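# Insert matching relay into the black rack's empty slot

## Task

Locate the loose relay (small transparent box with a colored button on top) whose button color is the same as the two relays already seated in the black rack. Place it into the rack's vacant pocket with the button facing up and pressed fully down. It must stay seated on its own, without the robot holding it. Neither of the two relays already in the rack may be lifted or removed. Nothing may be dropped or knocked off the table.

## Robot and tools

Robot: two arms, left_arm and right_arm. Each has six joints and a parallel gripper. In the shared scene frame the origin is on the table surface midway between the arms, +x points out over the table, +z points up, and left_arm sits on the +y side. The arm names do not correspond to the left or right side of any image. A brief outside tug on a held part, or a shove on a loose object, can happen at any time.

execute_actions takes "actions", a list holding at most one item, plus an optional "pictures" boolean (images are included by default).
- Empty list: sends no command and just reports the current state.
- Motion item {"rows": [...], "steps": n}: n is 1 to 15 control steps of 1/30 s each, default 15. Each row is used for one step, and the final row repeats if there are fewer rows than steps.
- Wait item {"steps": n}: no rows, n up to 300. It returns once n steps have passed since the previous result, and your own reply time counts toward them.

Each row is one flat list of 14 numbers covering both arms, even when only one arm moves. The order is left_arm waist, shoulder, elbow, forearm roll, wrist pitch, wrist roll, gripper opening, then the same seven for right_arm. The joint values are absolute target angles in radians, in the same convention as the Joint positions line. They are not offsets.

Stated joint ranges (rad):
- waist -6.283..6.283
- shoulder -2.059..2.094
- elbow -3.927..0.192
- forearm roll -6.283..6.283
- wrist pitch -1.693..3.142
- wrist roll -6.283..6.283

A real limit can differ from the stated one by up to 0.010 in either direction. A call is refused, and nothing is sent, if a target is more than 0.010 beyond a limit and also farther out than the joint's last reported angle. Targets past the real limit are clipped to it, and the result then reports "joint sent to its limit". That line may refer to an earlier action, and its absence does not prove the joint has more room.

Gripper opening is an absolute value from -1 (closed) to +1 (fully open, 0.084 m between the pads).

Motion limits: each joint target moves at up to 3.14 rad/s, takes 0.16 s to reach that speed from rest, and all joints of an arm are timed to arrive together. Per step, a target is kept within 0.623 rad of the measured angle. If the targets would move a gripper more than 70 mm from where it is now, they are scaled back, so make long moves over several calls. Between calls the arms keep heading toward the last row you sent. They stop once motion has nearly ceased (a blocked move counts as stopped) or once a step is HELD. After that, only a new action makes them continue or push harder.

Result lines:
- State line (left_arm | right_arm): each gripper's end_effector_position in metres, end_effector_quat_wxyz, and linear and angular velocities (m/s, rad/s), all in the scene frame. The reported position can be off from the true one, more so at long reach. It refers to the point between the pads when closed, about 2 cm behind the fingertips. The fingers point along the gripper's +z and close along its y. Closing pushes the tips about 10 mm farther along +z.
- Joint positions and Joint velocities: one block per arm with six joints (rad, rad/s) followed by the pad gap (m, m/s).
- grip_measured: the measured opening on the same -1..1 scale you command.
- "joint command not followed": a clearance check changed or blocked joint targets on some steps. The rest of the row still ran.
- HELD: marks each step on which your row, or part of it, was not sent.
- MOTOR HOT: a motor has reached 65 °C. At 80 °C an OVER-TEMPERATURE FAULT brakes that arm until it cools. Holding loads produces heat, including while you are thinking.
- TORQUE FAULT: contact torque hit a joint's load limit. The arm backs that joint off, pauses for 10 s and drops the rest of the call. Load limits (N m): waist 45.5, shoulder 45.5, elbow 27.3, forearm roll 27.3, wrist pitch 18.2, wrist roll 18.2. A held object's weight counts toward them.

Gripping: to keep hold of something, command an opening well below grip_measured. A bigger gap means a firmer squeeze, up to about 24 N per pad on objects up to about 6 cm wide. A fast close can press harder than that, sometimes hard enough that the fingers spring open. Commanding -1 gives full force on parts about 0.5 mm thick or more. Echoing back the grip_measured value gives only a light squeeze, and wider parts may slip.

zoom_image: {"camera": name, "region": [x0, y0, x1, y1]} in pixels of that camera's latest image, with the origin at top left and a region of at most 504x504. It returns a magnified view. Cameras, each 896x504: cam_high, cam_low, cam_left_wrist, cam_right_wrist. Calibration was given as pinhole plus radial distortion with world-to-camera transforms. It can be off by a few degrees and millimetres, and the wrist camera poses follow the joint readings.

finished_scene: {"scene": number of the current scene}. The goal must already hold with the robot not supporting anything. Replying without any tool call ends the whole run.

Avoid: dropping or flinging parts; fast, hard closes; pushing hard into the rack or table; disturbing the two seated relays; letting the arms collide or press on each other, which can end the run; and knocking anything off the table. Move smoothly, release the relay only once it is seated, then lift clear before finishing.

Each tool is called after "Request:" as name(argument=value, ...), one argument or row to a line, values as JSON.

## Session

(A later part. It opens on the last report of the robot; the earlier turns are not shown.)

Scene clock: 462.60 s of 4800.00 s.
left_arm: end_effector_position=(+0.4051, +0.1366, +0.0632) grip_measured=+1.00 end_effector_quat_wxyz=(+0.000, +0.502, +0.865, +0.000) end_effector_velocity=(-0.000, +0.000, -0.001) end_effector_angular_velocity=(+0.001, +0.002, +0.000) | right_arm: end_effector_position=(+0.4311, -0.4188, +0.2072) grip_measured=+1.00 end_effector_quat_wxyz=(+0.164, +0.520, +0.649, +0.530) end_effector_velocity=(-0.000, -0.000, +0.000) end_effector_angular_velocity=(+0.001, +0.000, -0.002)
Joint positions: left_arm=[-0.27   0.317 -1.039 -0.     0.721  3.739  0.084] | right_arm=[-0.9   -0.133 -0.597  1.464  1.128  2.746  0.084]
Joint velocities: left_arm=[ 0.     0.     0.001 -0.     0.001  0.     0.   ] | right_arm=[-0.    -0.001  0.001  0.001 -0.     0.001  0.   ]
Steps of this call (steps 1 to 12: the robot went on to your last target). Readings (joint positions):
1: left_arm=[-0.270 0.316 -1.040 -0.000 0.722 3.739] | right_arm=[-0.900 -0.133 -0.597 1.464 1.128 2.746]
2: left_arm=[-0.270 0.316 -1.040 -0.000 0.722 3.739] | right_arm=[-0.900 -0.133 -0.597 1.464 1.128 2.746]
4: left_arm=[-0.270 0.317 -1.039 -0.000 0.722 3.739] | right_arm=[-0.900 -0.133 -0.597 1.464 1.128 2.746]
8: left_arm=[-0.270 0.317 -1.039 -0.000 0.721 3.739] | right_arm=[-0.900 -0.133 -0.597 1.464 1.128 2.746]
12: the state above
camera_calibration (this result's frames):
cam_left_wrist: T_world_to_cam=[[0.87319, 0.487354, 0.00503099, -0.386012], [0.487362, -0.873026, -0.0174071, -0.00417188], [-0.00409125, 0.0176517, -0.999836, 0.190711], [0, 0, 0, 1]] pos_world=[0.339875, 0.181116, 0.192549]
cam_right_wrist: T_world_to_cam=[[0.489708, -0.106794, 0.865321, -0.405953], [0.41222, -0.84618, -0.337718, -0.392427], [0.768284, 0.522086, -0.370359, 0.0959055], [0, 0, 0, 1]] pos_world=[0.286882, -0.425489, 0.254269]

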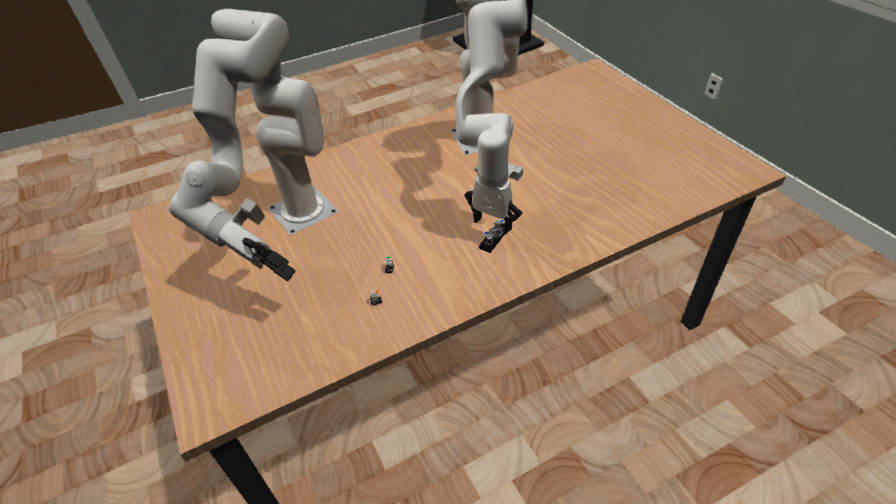

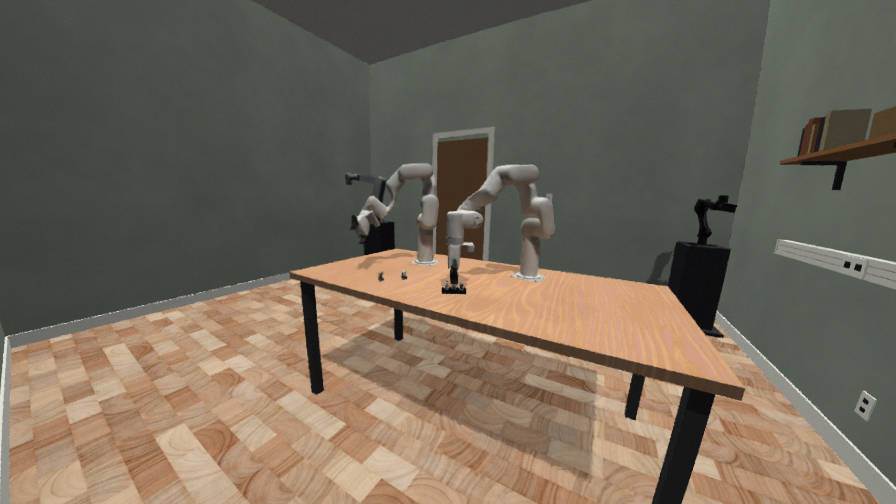

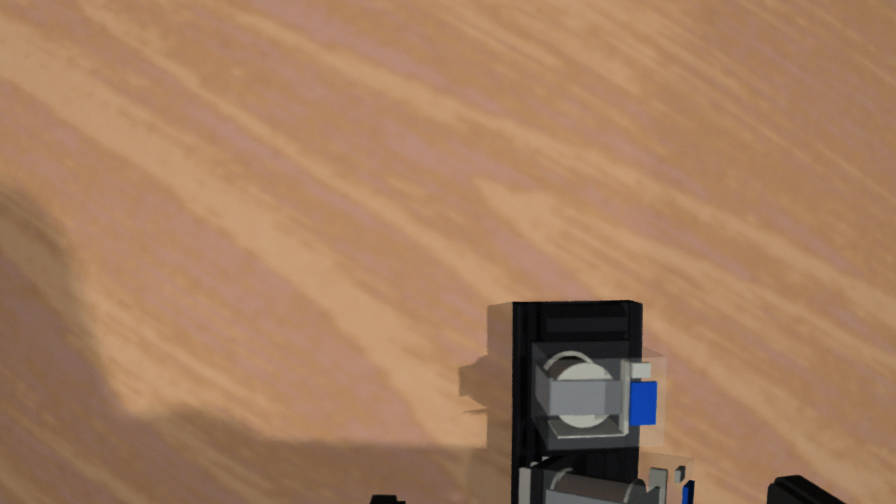

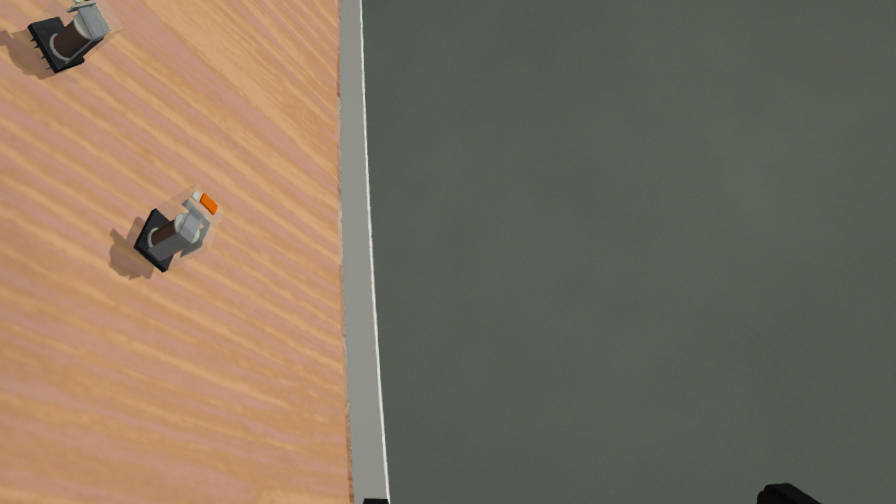

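Request:
execute_actions(
  actions=[
    {"rows": [[-0.2705,0.331,-1.035,0,0.704,3.739,1,-0.9,-0.133,-0.597,1.464,1.128,2.746,1],[-0.2705,0.346,-1.032,0,0.686,3.739,1,-0.9,-0.133,-0.597,1.464,1.128,2.746,1],[-0.2705,0.360,-1.029,0,0.669,3.739,1,-0.9,-0.133,-0.597,1.464,1.128,2.746,1],[-0.2705,0.374,-1.0253,0,0.6513,3.739,1,-0.9,-0.133,-0.597,1.464,1.128,2.746,1]], "steps": 15},
  ],
  pictures=false,
)

Request:
execute_actions(
  actions=[
    {"steps": 12},
  ],
)

Scene clock: 481.20 s of 4800.00 s.
left_arm: end_effector_position=(+0.4045, +0.1369, +0.0362) grip_measured=+1.00 end_effector_quat_wxyz=(+0.000, +0.502, +0.865, +0.000) end_effector_velocity=(+0.002, -0.001, -0.002) end_effector_angular_velocity=(-0.004, -0.008, -0.002) | right_arm: end_effector_position=(+0.4311, -0.4188, +0.2072) grip_measured=+1.00 end_effector_quat_wxyz=(+0.164, +0.520, +0.649, +0.530) end_effector_velocity=(-0.000, -0.000, +0.000) end_effector_angular_velocity=(-0.001, -0.000, +0.000)
Joint positions: left_arm=[-0.27   0.373 -1.026 -0.     0.653  3.739  0.084] | right_arm=[-0.9   -0.133 -0.597  1.464  1.128  2.746  0.084]
Joint velocities: left_arm=[-0.     0.006 -0.     0.001 -0.016  0.001 -0.   ] | right_arm=[-0.    -0.001 -0.    -0.     0.    -0.     0.   ]
Steps of this call (steps 1 to 15: the robot went on to your last target; steps 16 to 90: nothing new was sent; then 15.10 s passed at rest; steps 91 to 105: all 15 steps of this action). Readings (joint positions):
91: left_arm=[-0.271 0.317 -1.038 -0.000 0.721 3.739] | right_arm=[-0.900 -0.133 -0.597 1.464 1.128 2.746]
92: left_arm=[-0.270 0.318 -1.038 -0.000 0.719 3.739] | right_arm=[-0.900 -0.133 -0.597 1.464 1.128 2.746]
94: left_arm=[-0.270 0.327 -1.037 -0.000 0.707 3.739] | right_arm=[-0.900 -0.133 -0.597 1.464 1.128 2.746]
98: left_arm=[-0.271 0.360 -1.028 0.000 0.670 3.739] | right_arm=[-0.900 -0.133 -0.597 1.464 1.128 2.746]
105: the state above

Scene clock: 481.60 s of 4800.00 s.
left_arm: end_effector_position=(+0.4043, +0.1370, +0.0355) grip_measured=+1.00 end_effector_quat_wxyz=(+0.000, +0.502, +0.865, +0.000) end_effector_velocity=(-0.001, -0.001, -0.001) end_effector_angular_velocity=(+0.001, +0.002, -0.002) | right_arm: end_effector_position=(+0.4311, -0.4188, +0.2072) grip_measured=+1.00 end_effector_quat_wxyz=(+0.164, +0.520, +0.649, +0.530) end_effector_velocity=(-0.000, +0.000, -0.000) end_effector_angular_velocity=(+0.003, +0.001, -0.001)
Joint positions: left_arm=[-0.27   0.374 -1.025 -0.     0.651  3.739  0.084] | right_arm=[-0.9   -0.133 -0.597  1.464  1.128  2.746  0.084]
Joint velocities: left_arm=[-0.002  0.001  0.    -0.     0.001  0.     0.   ] | right_arm=[-0.     0.     0.001  0.001  0.001  0.001  0.   ]
Steps of this call (steps 1 to 12: the robot went on to your last target). Readings (joint positions):
1: left_arm=[-0.270 0.373 -1.026 -0.000 0.652 3.739] | right_arm=[-0.900 -0.133 -0.597 1.464 1.128 2.746]
2: left_arm=[-0.270 0.373 -1.026 -0.000 0.652 3.739] | right_arm=[-0.900 -0.133 -0.597 1.464 1.128 2.746]
4: left_arm=[-0.270 0.373 -1.026 -0.000 0.652 3.739] | right_arm=[-0.900 -0.133 -0.597 1.464 1.128 2.746]
8: left_arm=[-0.270 0.374 -1.025 -0.000 0.651 3.739] | right_arm=[-0.900 -0.133 -0.597 1.464 1.128 2.746]
12: the state above
camera_calibration (this result's frames):
cam_left_wrist: T_world_to_cam=[[0.873209, 0.48732, 0.00499873, -0.385322], [0.487328, -0.873044, -0.0174542, -0.00388192], [-0.00414166, 0.0176772, -0.999835, 0.16301], [0, 0, 0, 1]] pos_world=[0.339033, 0.181504, 0.164841]
cam_right_wrist: T_world_to_cam=[[0.489708, -0.106794, 0.865321, -0.405953], [0.41222, -0.84618, -0.337718, -0.392427], [0.768284, 0.522086, -0.370359, 0.0959055], [0, 0, 0, 1]] pos_world=[0.286882, -0.425489, 0.254269]

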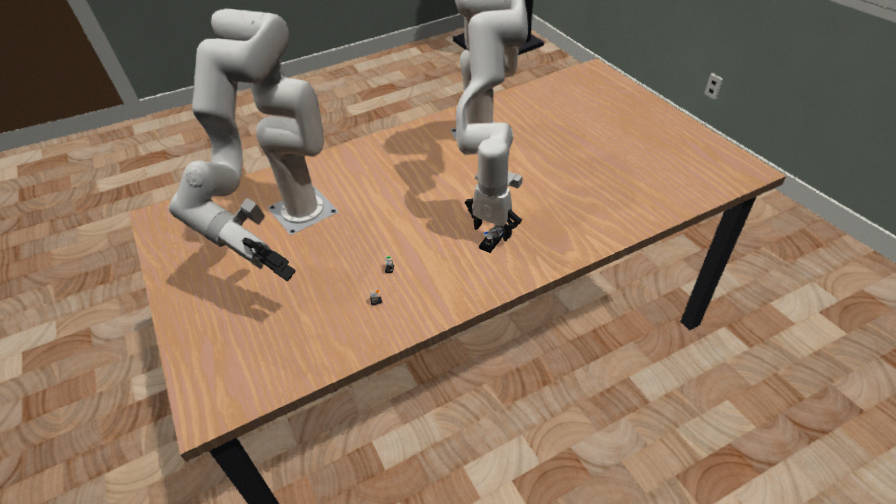

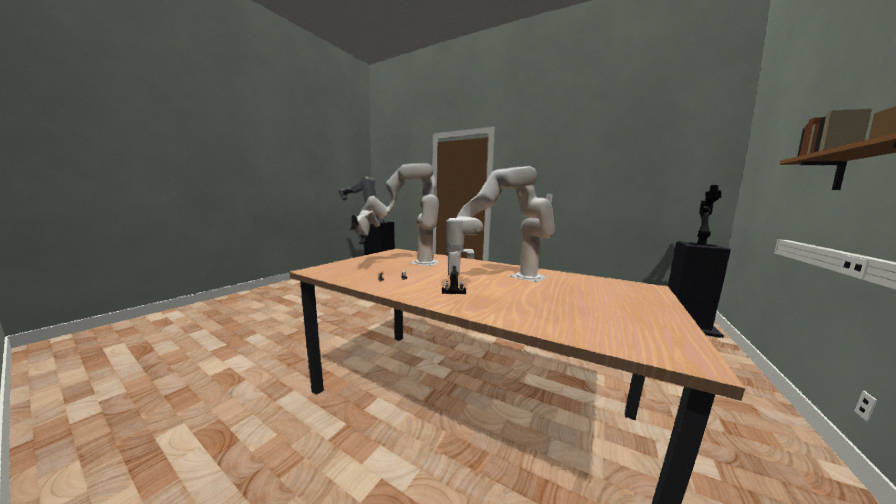

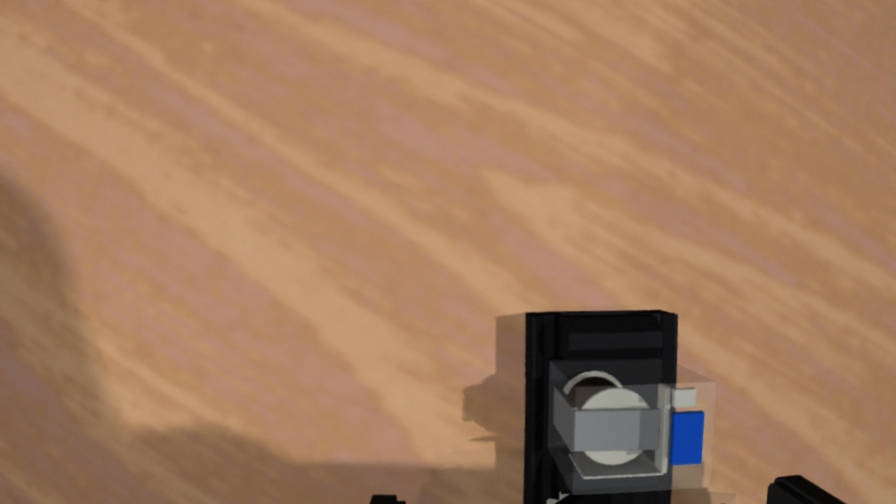

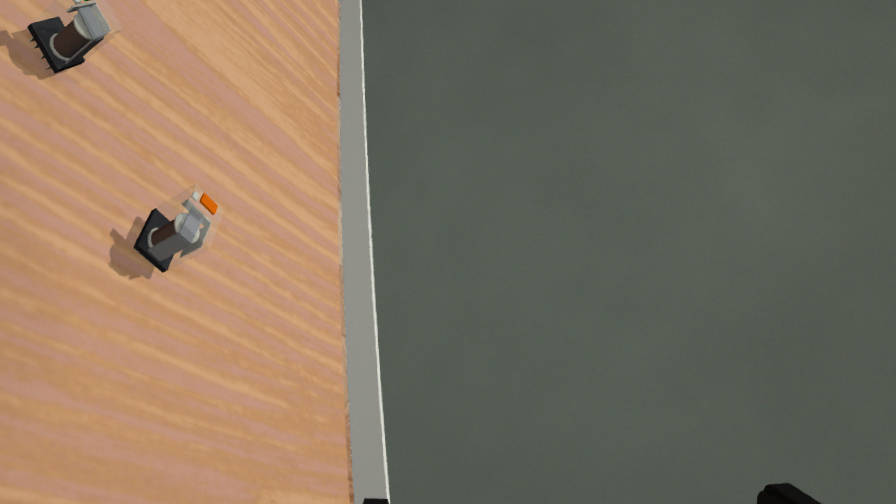

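Request:
execute_actions(
  actions=[
    {"rows": [[-0.2705,0.374,-1.0253,0,0.6513,3.739,0.9,-0.9,-0.133,-0.597,1.464,1.128,2.746,1],[-0.2705,0.374,-1.0253,0,0.6513,3.739,0.8,-0.9,-0.133,-0.597,1.464,1.128,2.746,1],[-0.2705,0.374,-1.0253,0,0.6513,3.739,0.7,-0.9,-0.133,-0.597,1.464,1.128,2.746,1],[-0.2705,0.374,-1.0253,0,0.6513,3.739,0.6,-0.9,-0.133,-0.597,1.464,1.128,2.746,1],[-0.2705,0.374,-1.0253,0,0.6513,3.739,0.5,-0.9,-0.133,-0.597,1.464,1.128,2.746,1],[-0.2705,0.374,-1.0253,0,0.6513,3.739,0.4,-0.9,-0.133,-0.597,1.464,1.128,2.746,1],[-0.2705,0.374,-1.0253,0,0.6513,3.739,0.3,-0.9,-0.133,-0.597,1.464,1.128,2.746,1],[-0.2705,0.374,-1.0253,0,0.6513,3.739,0.2,-0.9,-0.133,-0.597,1.464,1.128,2.746,1],[-0.2705,0.374,-1.0253,0,0.6513,3.739,0.1,-0.9,-0.133,-0.597,1.464,1.128,2.746,1],[-0.2705,0.374,-1.0253,0,0.6513,3.739,0.0,-0.9,-0.133,-0.597,1.464,1.128,2.746,1],[-0.2705,0.374,-1.0253,0,0.6513,3.739,-0.1,-0.9,-0.133,-0.597,1.464,1.128,2.746,1],[-0.2705,0.374,-1.0253,0,0.6513,3.739,-0.2,-0.9,-0.133,-0.597,1.464,1.128,2.746,1],[-0.2705,0.374,-1.0253,0,0.6513,3.739,-0.3,-0.9,-0.133,-0.597,1.464,1.128,2.746,1]], "steps": 15},
  ],
  pictures=false,
)

Scene clock: 495.73 s of 4800.00 s.
left_arm: end_effector_position=(+0.4051, +0.1366, +0.0365) grip_measured=-0.01 end_effector_quat_wxyz=(+0.002, +0.502, +0.865, +0.000) end_effector_velocity=(+0.004, -0.001, +0.001) end_effector_angular_velocity=(-0.005, -0.010, +0.001) | right_arm: end_effector_position=(+0.4311, -0.4188, +0.2072) grip_measured=+1.00 end_effector_quat_wxyz=(+0.164, +0.520, +0.649, +0.530) end_effector_velocity=(-0.000, +0.000, +0.000) end_effector_angular_velocity=(-0.002, -0.001, +0.002)
Joint positions: left_arm=[-0.27   0.373 -1.027 -0.     0.651  3.739  0.044] | right_arm=[-0.9   -0.133 -0.597  1.464  1.128  2.746  0.084]
Joint velocities: left_arm=[ 0.002  0.004 -0.007 -0.001 -0.008  0.002 -0.   ] | right_arm=[ 0.    -0.001 -0.    -0.001  0.    -0.001  0.   ]
Steps of this call (steps 1 to 15: the robot went on to your last target; steps 16 to 90: nothing new was sent; then 10.63 s passed at rest; steps 91 to 105: all 15 steps of this action). Readings (joint positions):
91: left_arm=[-0.271 0.374 -1.025 0.000 0.651 3.739] | right_arm=[-0.900 -0.133 -0.597 1.464 1.128 2.746]
92: left_arm=[-0.271 0.374 -1.025 -0.000 0.651 3.739] | right_arm=[-0.900 -0.133 -0.597 1.464 1.128 2.746]
94: left_arm=[-0.270 0.374 -1.025 0.000 0.651 3.739] | right_arm=[-0.900 -0.133 -0.597 1.464 1.128 2.746]
98: left_arm=[-0.270 0.374 -1.025 0.000 0.651 3.739] | right_arm=[-0.900 -0.133 -0.597 1.464 1.128 2.746]
105: the state above

Request:
execute_actions(
  actions=[
    {"steps": 10},
  ],
)

Scene clock: 503.60 s of 4800.00 s.
left_arm: end_effector_position=(+0.4043, +0.1370, +0.0355) grip_measured=-0.01 end_effector_quat_wxyz=(+0.000, +0.502, +0.865, +0.000) end_effector_velocity=(-0.001, -0.001, -0.000) end_effector_angular_velocity=(-0.000, +0.000, -0.004) | right_arm: end_effector_position=(+0.4311, -0.4188, +0.2072) grip_measured=+1.00 end_effector_quat_wxyz=(+0.164, +0.520, +0.649, +0.530) end_effector_velocity=(+0.000, -0.000, +0.001) end_effector_angular_velocity=(-0.001, -0.002, +0.001)
Joint positions: left_arm=[-0.27   0.374 -1.025  0.     0.651  3.739  0.044] | right_arm=[-0.9   -0.133 -0.597  1.464  1.128  2.746  0.084]
Joint velocities: left_arm=[-0.002  0.     0.    -0.    -0.     0.002  0.   ] | right_arm=[-0.    -0.001 -0.    -0.     0.001 -0.001  0.   ]
Steps of this call (steps 1 to 15: the robot went on to your last target; steps 16 to 90: nothing new was sent; then 4.87 s passed at rest). Readings (joint positions):
1: left_arm=[-0.271 0.373 -1.027 -0.000 0.651 3.739] | right_arm=[-0.900 -0.133 -0.597 1.464 1.128 2.746]
2: left_arm=[-0.271 0.373 -1.027 -0.000 0.651 3.739] | right_arm=[-0.900 -0.133 -0.597 1.464 1.128 2.746]
4: left_arm=[-0.270 0.373 -1.027 -0.000 0.651 3.739] | right_arm=[-0.900 -0.133 -0.597 1.464 1.128 2.746]
8: left_arm=[-0.270 0.373 -1.026 -0.000 0.651 3.739] | right_arm=[-0.900 -0.133 -0.597 1.464 1.128 2.746]
90: the state above
All arms were judged still, so your last target was given up. Only a new action makes them travel on or press farther. Fingers that are still opening or closing keep moving.
camera_calibration (this result's frames):
cam_left_wrist: T_world_to_cam=[[0.873203, 0.487331, 0.00512201, -0.385374], [0.487341, -0.87304, -0.0172792, -0.00395361], [-0.00394897, 0.0175844, -0.999838, 0.162993], [0, 0, 0, 1]] pos_world=[0.33908, 0.181487, 0.164872]
cam_right_wrist: T_world_to_cam=[[0.489708, -0.106794, 0.865321, -0.405953], [0.41222, -0.84618, -0.337718, -0.392427], [0.768284, 0.522086, -0.370359, 0.0959055], [0, 0, 0, 1]] pos_world=[0.286882, -0.425489, 0.254269]

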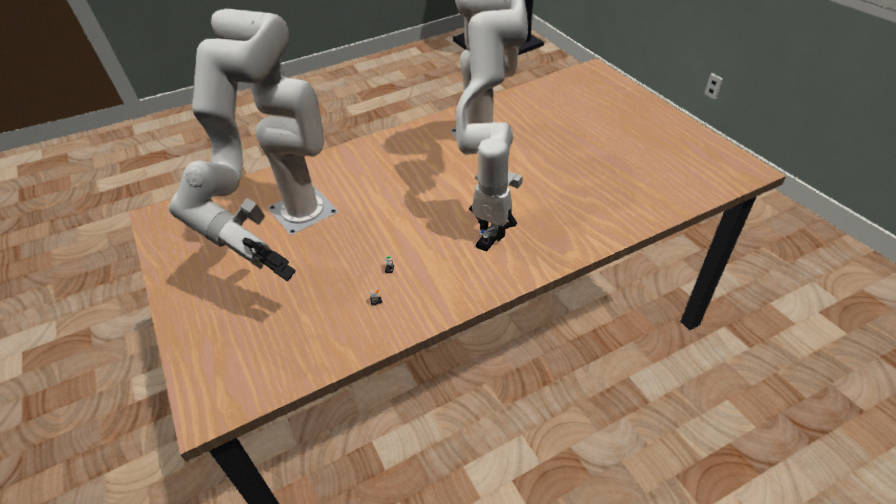

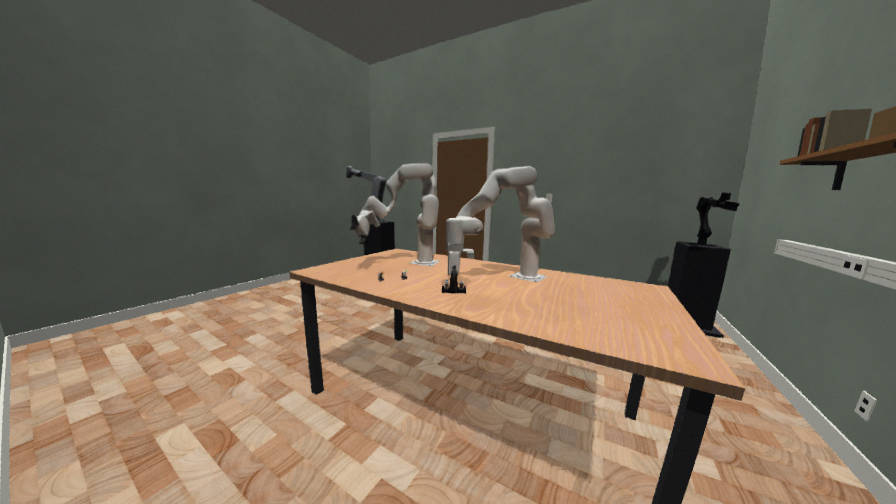

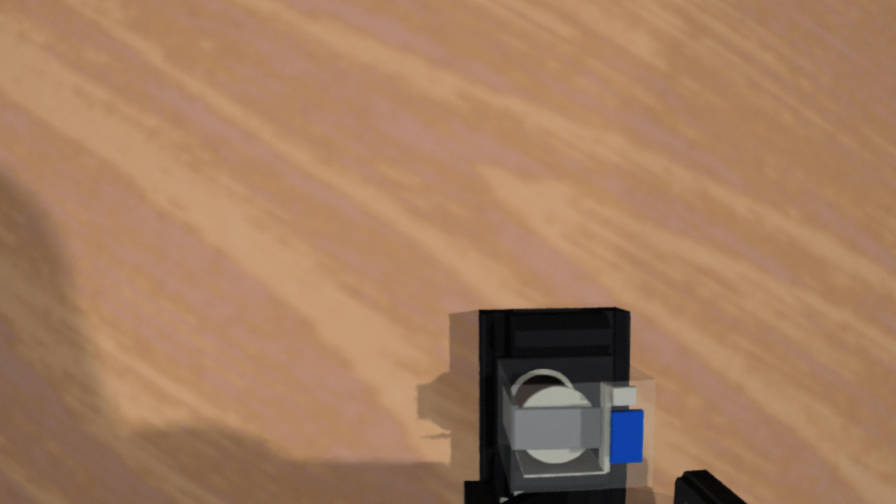

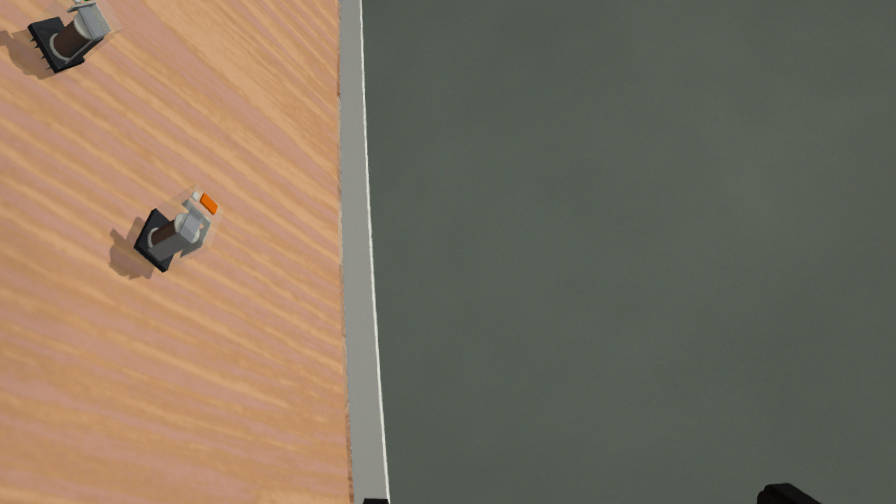

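Request:
execute_actions(
  actions=[
    {"rows": [[-0.2705,0.374,-1.0253,0,0.6513,3.739,-0.25,-0.9,-0.133,-0.597,1.464,1.128,2.746,1],[-0.2705,0.370,-1.026,0,0.656,3.739,-0.25,-0.9,-0.133,-0.597,1.464,1.128,2.746,1],[-0.2705,0.365,-1.027,0,0.662,3.739,-0.25,-0.9,-0.133,-0.597,1.464,1.128,2.746,1],[-0.2705,0.360,-1.029,0,0.669,3.739,-0.25,-0.9,-0.133,-0.597,1.464,1.128,2.746,1],[-0.2705,0.355,-1.030,0,0.675,3.739,-0.25,-0.9,-0.133,-0.597,1.464,1.128,2.746,1],[-0.2705,0.350,-1.031,0,0.681,3.739,-0.25,-0.9,-0.133,-0.597,1.464,1.128,2.746,1],[-0.2705,0.346,-1.032,0,0.686,3.739,-0.25,-0.9,-0.133,-0.597,1.464,1.128,2.746,1]], "steps": 15},
  ],
  pictures=false,
)

Request:
execute_actions(
  actions=[
    {"steps": 10},
  ],
)

Scene clock: 547.43 s of 4800.00 s.
left_arm: end_effector_position=(+0.4033, +0.1375, +0.0467) grip_measured=-0.01 end_effector_quat_wxyz=(-0.003, +0.502, +0.865, -0.000) end_effector_velocity=(+0.011, -0.005, +0.018) end_effector_angular_velocity=(-0.014, -0.030, +0.001) | right_arm: end_effector_position=(+0.4311, -0.4188, +0.2072) grip_measured=+1.00 end_effector_quat_wxyz=(+0.164, +0.520, +0.649, +0.530) end_effector_velocity=(-0.000, +0.000, +0.000) end_effector_angular_velocity=(-0.000, -0.001, -0.001)
Joint positions: left_arm=[-0.271  0.349 -1.03   0.     0.686  3.739  0.044] | right_arm=[-0.9   -0.133 -0.597  1.464  1.128  2.746  0.084]
Joint velocities: left_arm=[ 0.001 -0.024 -0.018  0.001  0.009 -0.001 -0.   ] | right_arm=[-0.    -0.001  0.001  0.     0.     0.     0.   ]
Steps of this call (steps 1 to 90: nothing new was sent; then 40.33 s passed at rest; steps 91 to 105: all 15 steps of this action). Readings (joint positions):
91: left_arm=[-0.270 0.374 -1.025 0.000 0.651 3.739] | right_arm=[-0.900 -0.133 -0.597 1.464 1.128 2.746]
92: left_arm=[-0.270 0.374 -1.025 0.000 0.651 3.739] | right_arm=[-0.900 -0.133 -0.597 1.464 1.128 2.746]
94: left_arm=[-0.270 0.373 -1.025 -0.000 0.653 3.739] | right_arm=[-0.900 -0.133 -0.597 1.464 1.128 2.746]
98: left_arm=[-0.271 0.365 -1.022 -0.000 0.672 3.739] | right_arm=[-0.900 -0.133 -0.597 1.464 1.128 2.746]
105: the state above

Scene clock: 547.77 s of 4800.00 s.
left_arm: end_effector_position=(+0.4047, +0.1368, +0.0488) grip_measured=-0.01 end_effector_quat_wxyz=(-0.000, +0.502, +0.865, -0.000) end_effector_velocity=(+0.003, +0.000, +0.002) end_effector_angular_velocity=(-0.003, -0.006, +0.002) | right_arm: end_effector_position=(+0.4311, -0.4188, +0.2072) grip_measured=+1.00 end_effector_quat_wxyz=(+0.164, +0.520, +0.649, +0.530) end_effector_velocity=(-0.000, +0.000, -0.000) end_effector_angular_velocity=(-0.002, -0.000, +0.002)
Joint positions: left_arm=[-0.271  0.346 -1.032  0.     0.686  3.739  0.044] | right_arm=[-0.9   -0.133 -0.597  1.464  1.128  2.746  0.084]
Joint velocities: left_arm=[ 0.003 -0.002 -0.002  0.    -0.003  0.001 -0.   ] | right_arm=[ 0.     0.001 -0.001 -0.002  0.    -0.002  0.   ]
Steps of this call (steps 1 to 10: the robot went on to your last target). Readings (joint positions):
1: left_arm=[-0.271 0.348 -1.030 0.000 0.686 3.739] | right_arm=[-0.900 -0.133 -0.597 1.464 1.128 2.746]
2: left_arm=[-0.271 0.348 -1.030 0.000 0.686 3.739] | right_arm=[-0.900 -0.133 -0.597 1.464 1.128 2.746]
4: left_arm=[-0.271 0.347 -1.031 0.000 0.686 3.739] | right_arm=[-0.900 -0.133 -0.597 1.464 1.128 2.746]
8: left_arm=[-0.271 0.347 -1.032 0.000 0.686 3.739] | right_arm=[-0.900 -0.133 -0.597 1.464 1.128 2.746]
10: the state above
camera_calibration (this result's frames):
cam_left_wrist: T_world_to_cam=[[0.873218, 0.487308, 0.00449201, -0.385622], [0.487304, -0.873043, -0.0181865, -0.00397732], [-0.0049407, 0.0180697, -0.999825, 0.176602], [0, 0, 0, 1]] pos_world=[0.339543, 0.181253, 0.178231]
cam_right_wrist: T_world_to_cam=[[0.489708, -0.106794, 0.865321, -0.405953], [0.41222, -0.84618, -0.337718, -0.392427], [0.768284, 0.522086, -0.370359, 0.0959055], [0, 0, 0, 1]] pos_world=[0.286882, -0.425489, 0.254269]

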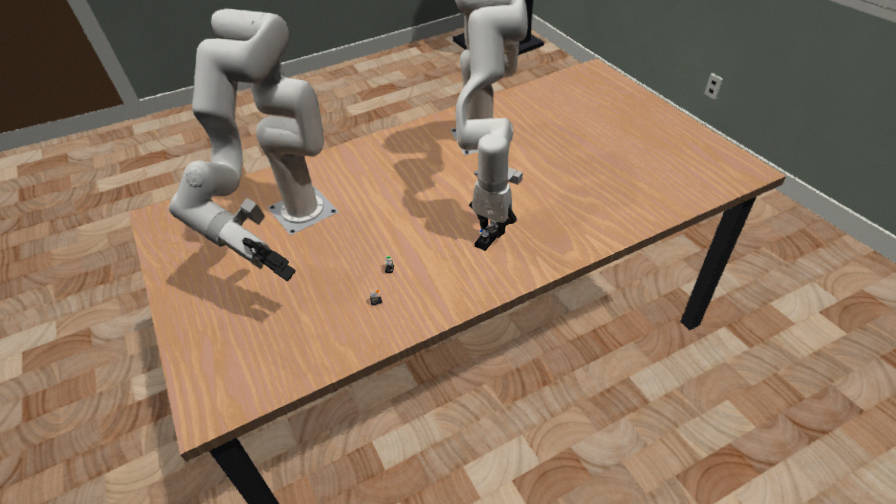

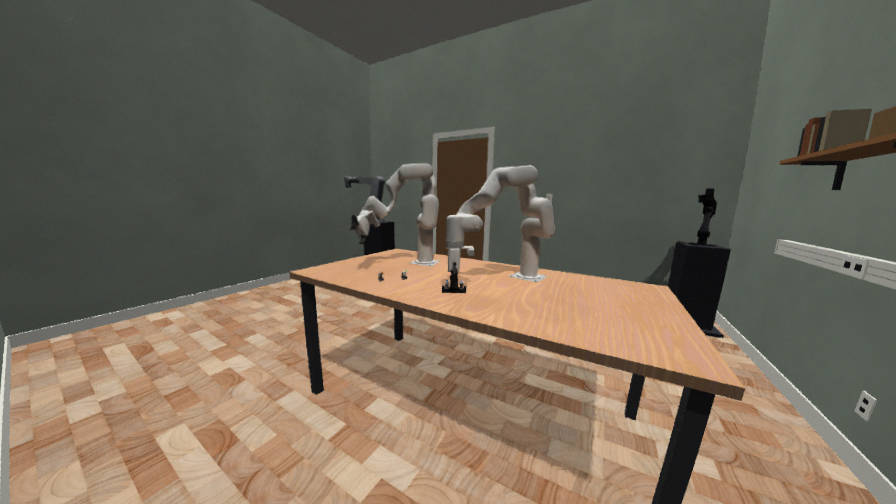

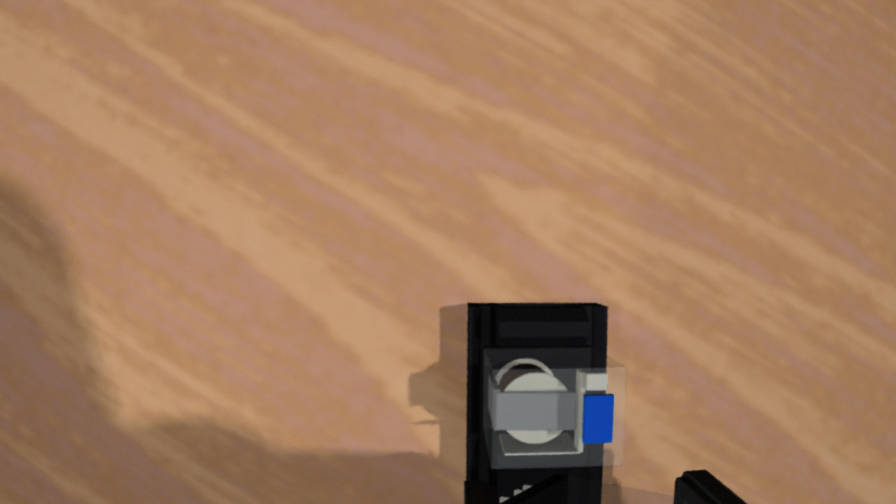

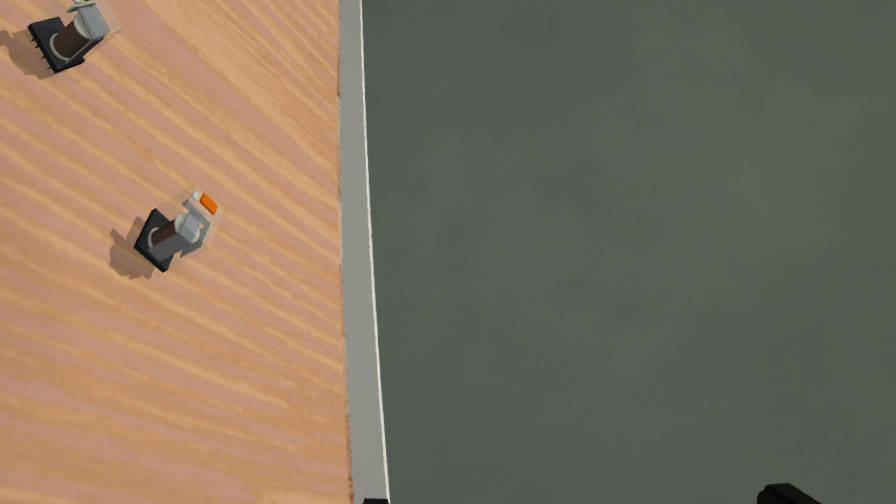

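Request:
execute_actions(
  actions=[
    {"rows": [[-0.2705,0.346,-1.032,0,0.686,3.739,-0.35,-0.9,-0.133,-0.597,1.464,1.128,2.746,1],[-0.2705,0.338,-1.034,0,0.696,3.739,-0.45,-0.9,-0.133,-0.597,1.464,1.128,2.746,1],[-0.2705,0.331,-1.035,0,0.704,3.739,-0.45,-0.9,-0.133,-0.597,1.464,1.128,2.746,1],[-0.2705,0.324,-1.037,0,0.713,3.739,-0.45,-0.9,-0.133,-0.597,1.464,1.128,2.746,1],[-0.2705,0.3172,-1.0384,0,0.7212,3.739,-0.45,-0.9,-0.133,-0.597,1.464,1.128,2.746,1],[-0.2705,0.308,-1.048,0,0.740,3.739,-0.45,-0.9,-0.133,-0.597,1.464,1.128,2.746,1],[-0.2705,0.298,-1.058,0,0.760,3.739,-0.45,-0.9,-0.133,-0.597,1.464,1.128,2.746,1],[-0.2705,0.288,-1.068,0,0.780,3.739,-0.45,-0.9,-0.133,-0.597,1.464,1.128,2.746,1],[-0.2705,0.278,-1.078,0,0.800,3.739,-0.45,-0.9,-0.133,-0.597,1.464,1.128,2.746,1],[-0.2705,0.268,-1.088,0,0.820,3.739,-0.45,-0.9,-0.133,-0.597,1.464,1.128,2.746,1]], "steps": 15},
  ],
  pictures=false,
)

Request:
execute_actions(
  actions=[
    {"steps": 12},
  ],
)

Scene clock: 573.10 s of 4800.00 s.
left_arm: end_effector_position=(+0.4115, +0.1335, +0.0944) grip_measured=-0.01 end_effector_quat_wxyz=(+0.003, +0.502, +0.865, +0.000) end_effector_velocity=(+0.011, -0.005, +0.076) end_effector_angular_velocity=(-0.004, -0.009, -0.002) | right_arm: end_effector_position=(+0.4311, -0.4188, +0.2072) grip_measured=+1.00 end_effector_quat_wxyz=(+0.164, +0.520, +0.649, +0.530) end_effector_velocity=(-0.000, -0.000, -0.001) end_effector_angular_velocity=(+0.001, +0.001, -0.001)
Joint positions: left_arm=[-0.27   0.275 -1.082 -0.     0.802  3.739  0.044] | right_arm=[-0.9   -0.133 -0.597  1.464  1.128  2.746  0.084]
Joint velocities: left_arm=[ 0.    -0.107 -0.097  0.     0.194  0.002 -0.   ] | right_arm=[-0.     0.002 -0.     0.    -0.    -0.     0.   ]
Steps of this call (steps 1 to 15: the robot went on to your last target; steps 16 to 90: nothing new was sent; then 21.83 s passed at rest; steps 91 to 105: all 15 steps of this action). Readings (joint positions):
91: left_arm=[-0.271 0.346 -1.032 -0.000 0.686 3.739] | right_arm=[-0.900 -0.133 -0.597 1.464 1.128 2.746]
92: left_arm=[-0.271 0.346 -1.032 0.000 0.686 3.739] | right_arm=[-0.900 -0.133 -0.597 1.464 1.128 2.746]
94: left_arm=[-0.271 0.344 -1.032 -0.000 0.690 3.739] | right_arm=[-0.900 -0.133 -0.597 1.464 1.128 2.746]
98: left_arm=[-0.271 0.325 -1.039 -0.000 0.715 3.739] | right_arm=[-0.900 -0.133 -0.597 1.464 1.128 2.746]
105: the state above

Scene clock: 573.50 s of 4800.00 s.
left_arm: end_effector_position=(+0.4105, +0.1340, +0.0984) grip_measured=-0.01 end_effector_quat_wxyz=(-0.000, +0.502, +0.865, -0.000) end_effector_velocity=(+0.002, +0.001, +0.002) end_effector_angular_velocity=(-0.001, -0.002, +0.004) | right_arm: end_effector_position=(+0.4311, -0.4188, +0.2072) grip_measured=+1.00 end_effector_quat_wxyz=(+0.164, +0.520, +0.649, +0.530) end_effector_velocity=(-0.000, +0.001, -0.001) end_effector_angular_velocity=(+0.000, +0.000, +0.002)
Joint positions: left_arm=[-0.271  0.268 -1.088  0.     0.82   3.739  0.044] | right_arm=[-0.9   -0.133 -0.597  1.464  1.128  2.746  0.084]
Joint velocities: left_arm=[ 0.003 -0.003 -0.003 -0.     0.002 -0.    -0.   ] | right_arm=[ 0.     0.001  0.001 -0.001  0.001 -0.001  0.   ]
Steps of this call (steps 1 to 12: the robot went on to your last target). Readings (joint positions):
1: left_arm=[-0.270 0.272 -1.084 -0.000 0.807 3.739] | right_arm=[-0.900 -0.133 -0.597 1.464 1.128 2.746]
2: left_arm=[-0.270 0.271 -1.086 -0.000 0.811 3.739] | right_arm=[-0.900 -0.133 -0.597 1.464 1.128 2.746]
4: left_arm=[-0.271 0.270 -1.086 -0.000 0.816 3.739] | right_arm=[-0.900 -0.133 -0.597 1.464 1.128 2.746]
8: left_arm=[-0.271 0.269 -1.087 0.000 0.819 3.739] | right_arm=[-0.900 -0.133 -0.597 1.464 1.128 2.746]
12: the state above
camera_calibration (this result's frames):
cam_left_wrist: T_world_to_cam=[[0.873215, 0.487314, 0.00459189, -0.389596], [0.487312, -0.873041, -0.0180409, -0.00846215], [-0.00478267, 0.0179912, -0.999827, 0.226209], [0, 0, 0, 1]] pos_world=[0.345407, 0.178398, 0.227806]
cam_right_wrist: T_world_to_cam=[[0.489708, -0.106794, 0.865321, -0.405953], [0.41222, -0.84618, -0.337718, -0.392427], [0.768284, 0.522086, -0.370359, 0.0959054], [0, 0, 0, 1]] pos_world=[0.286882, -0.425489, 0.254269]

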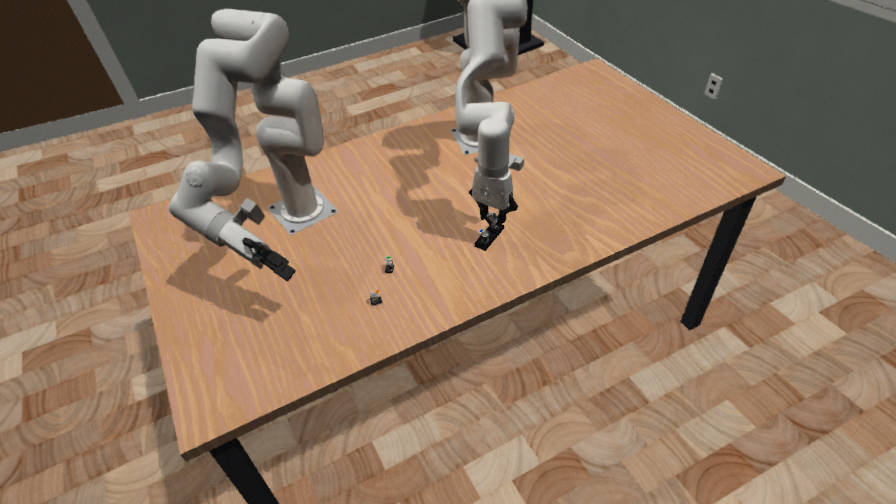

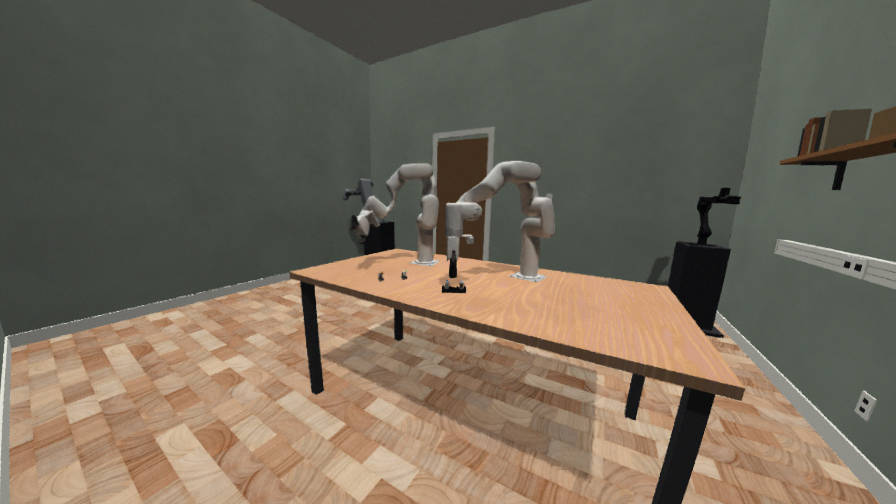

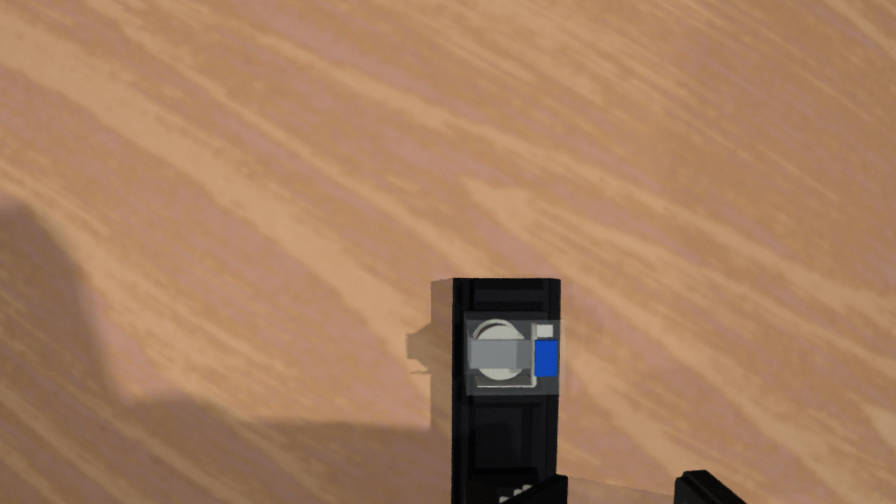

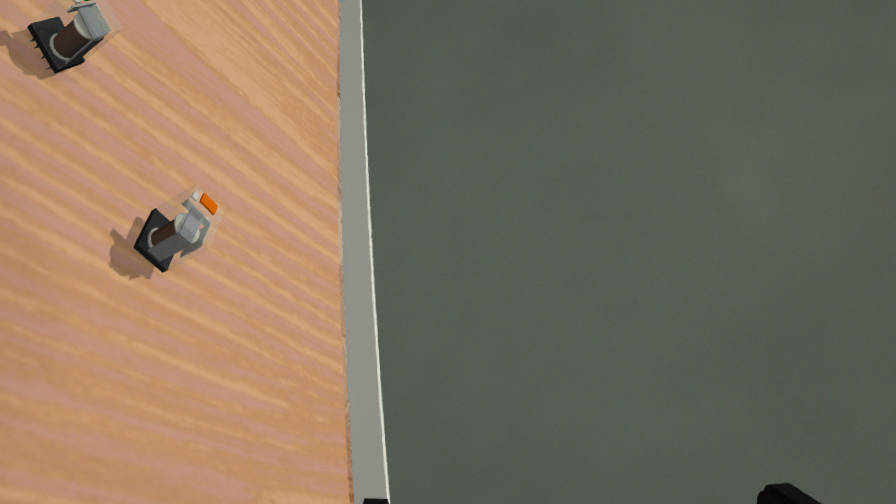

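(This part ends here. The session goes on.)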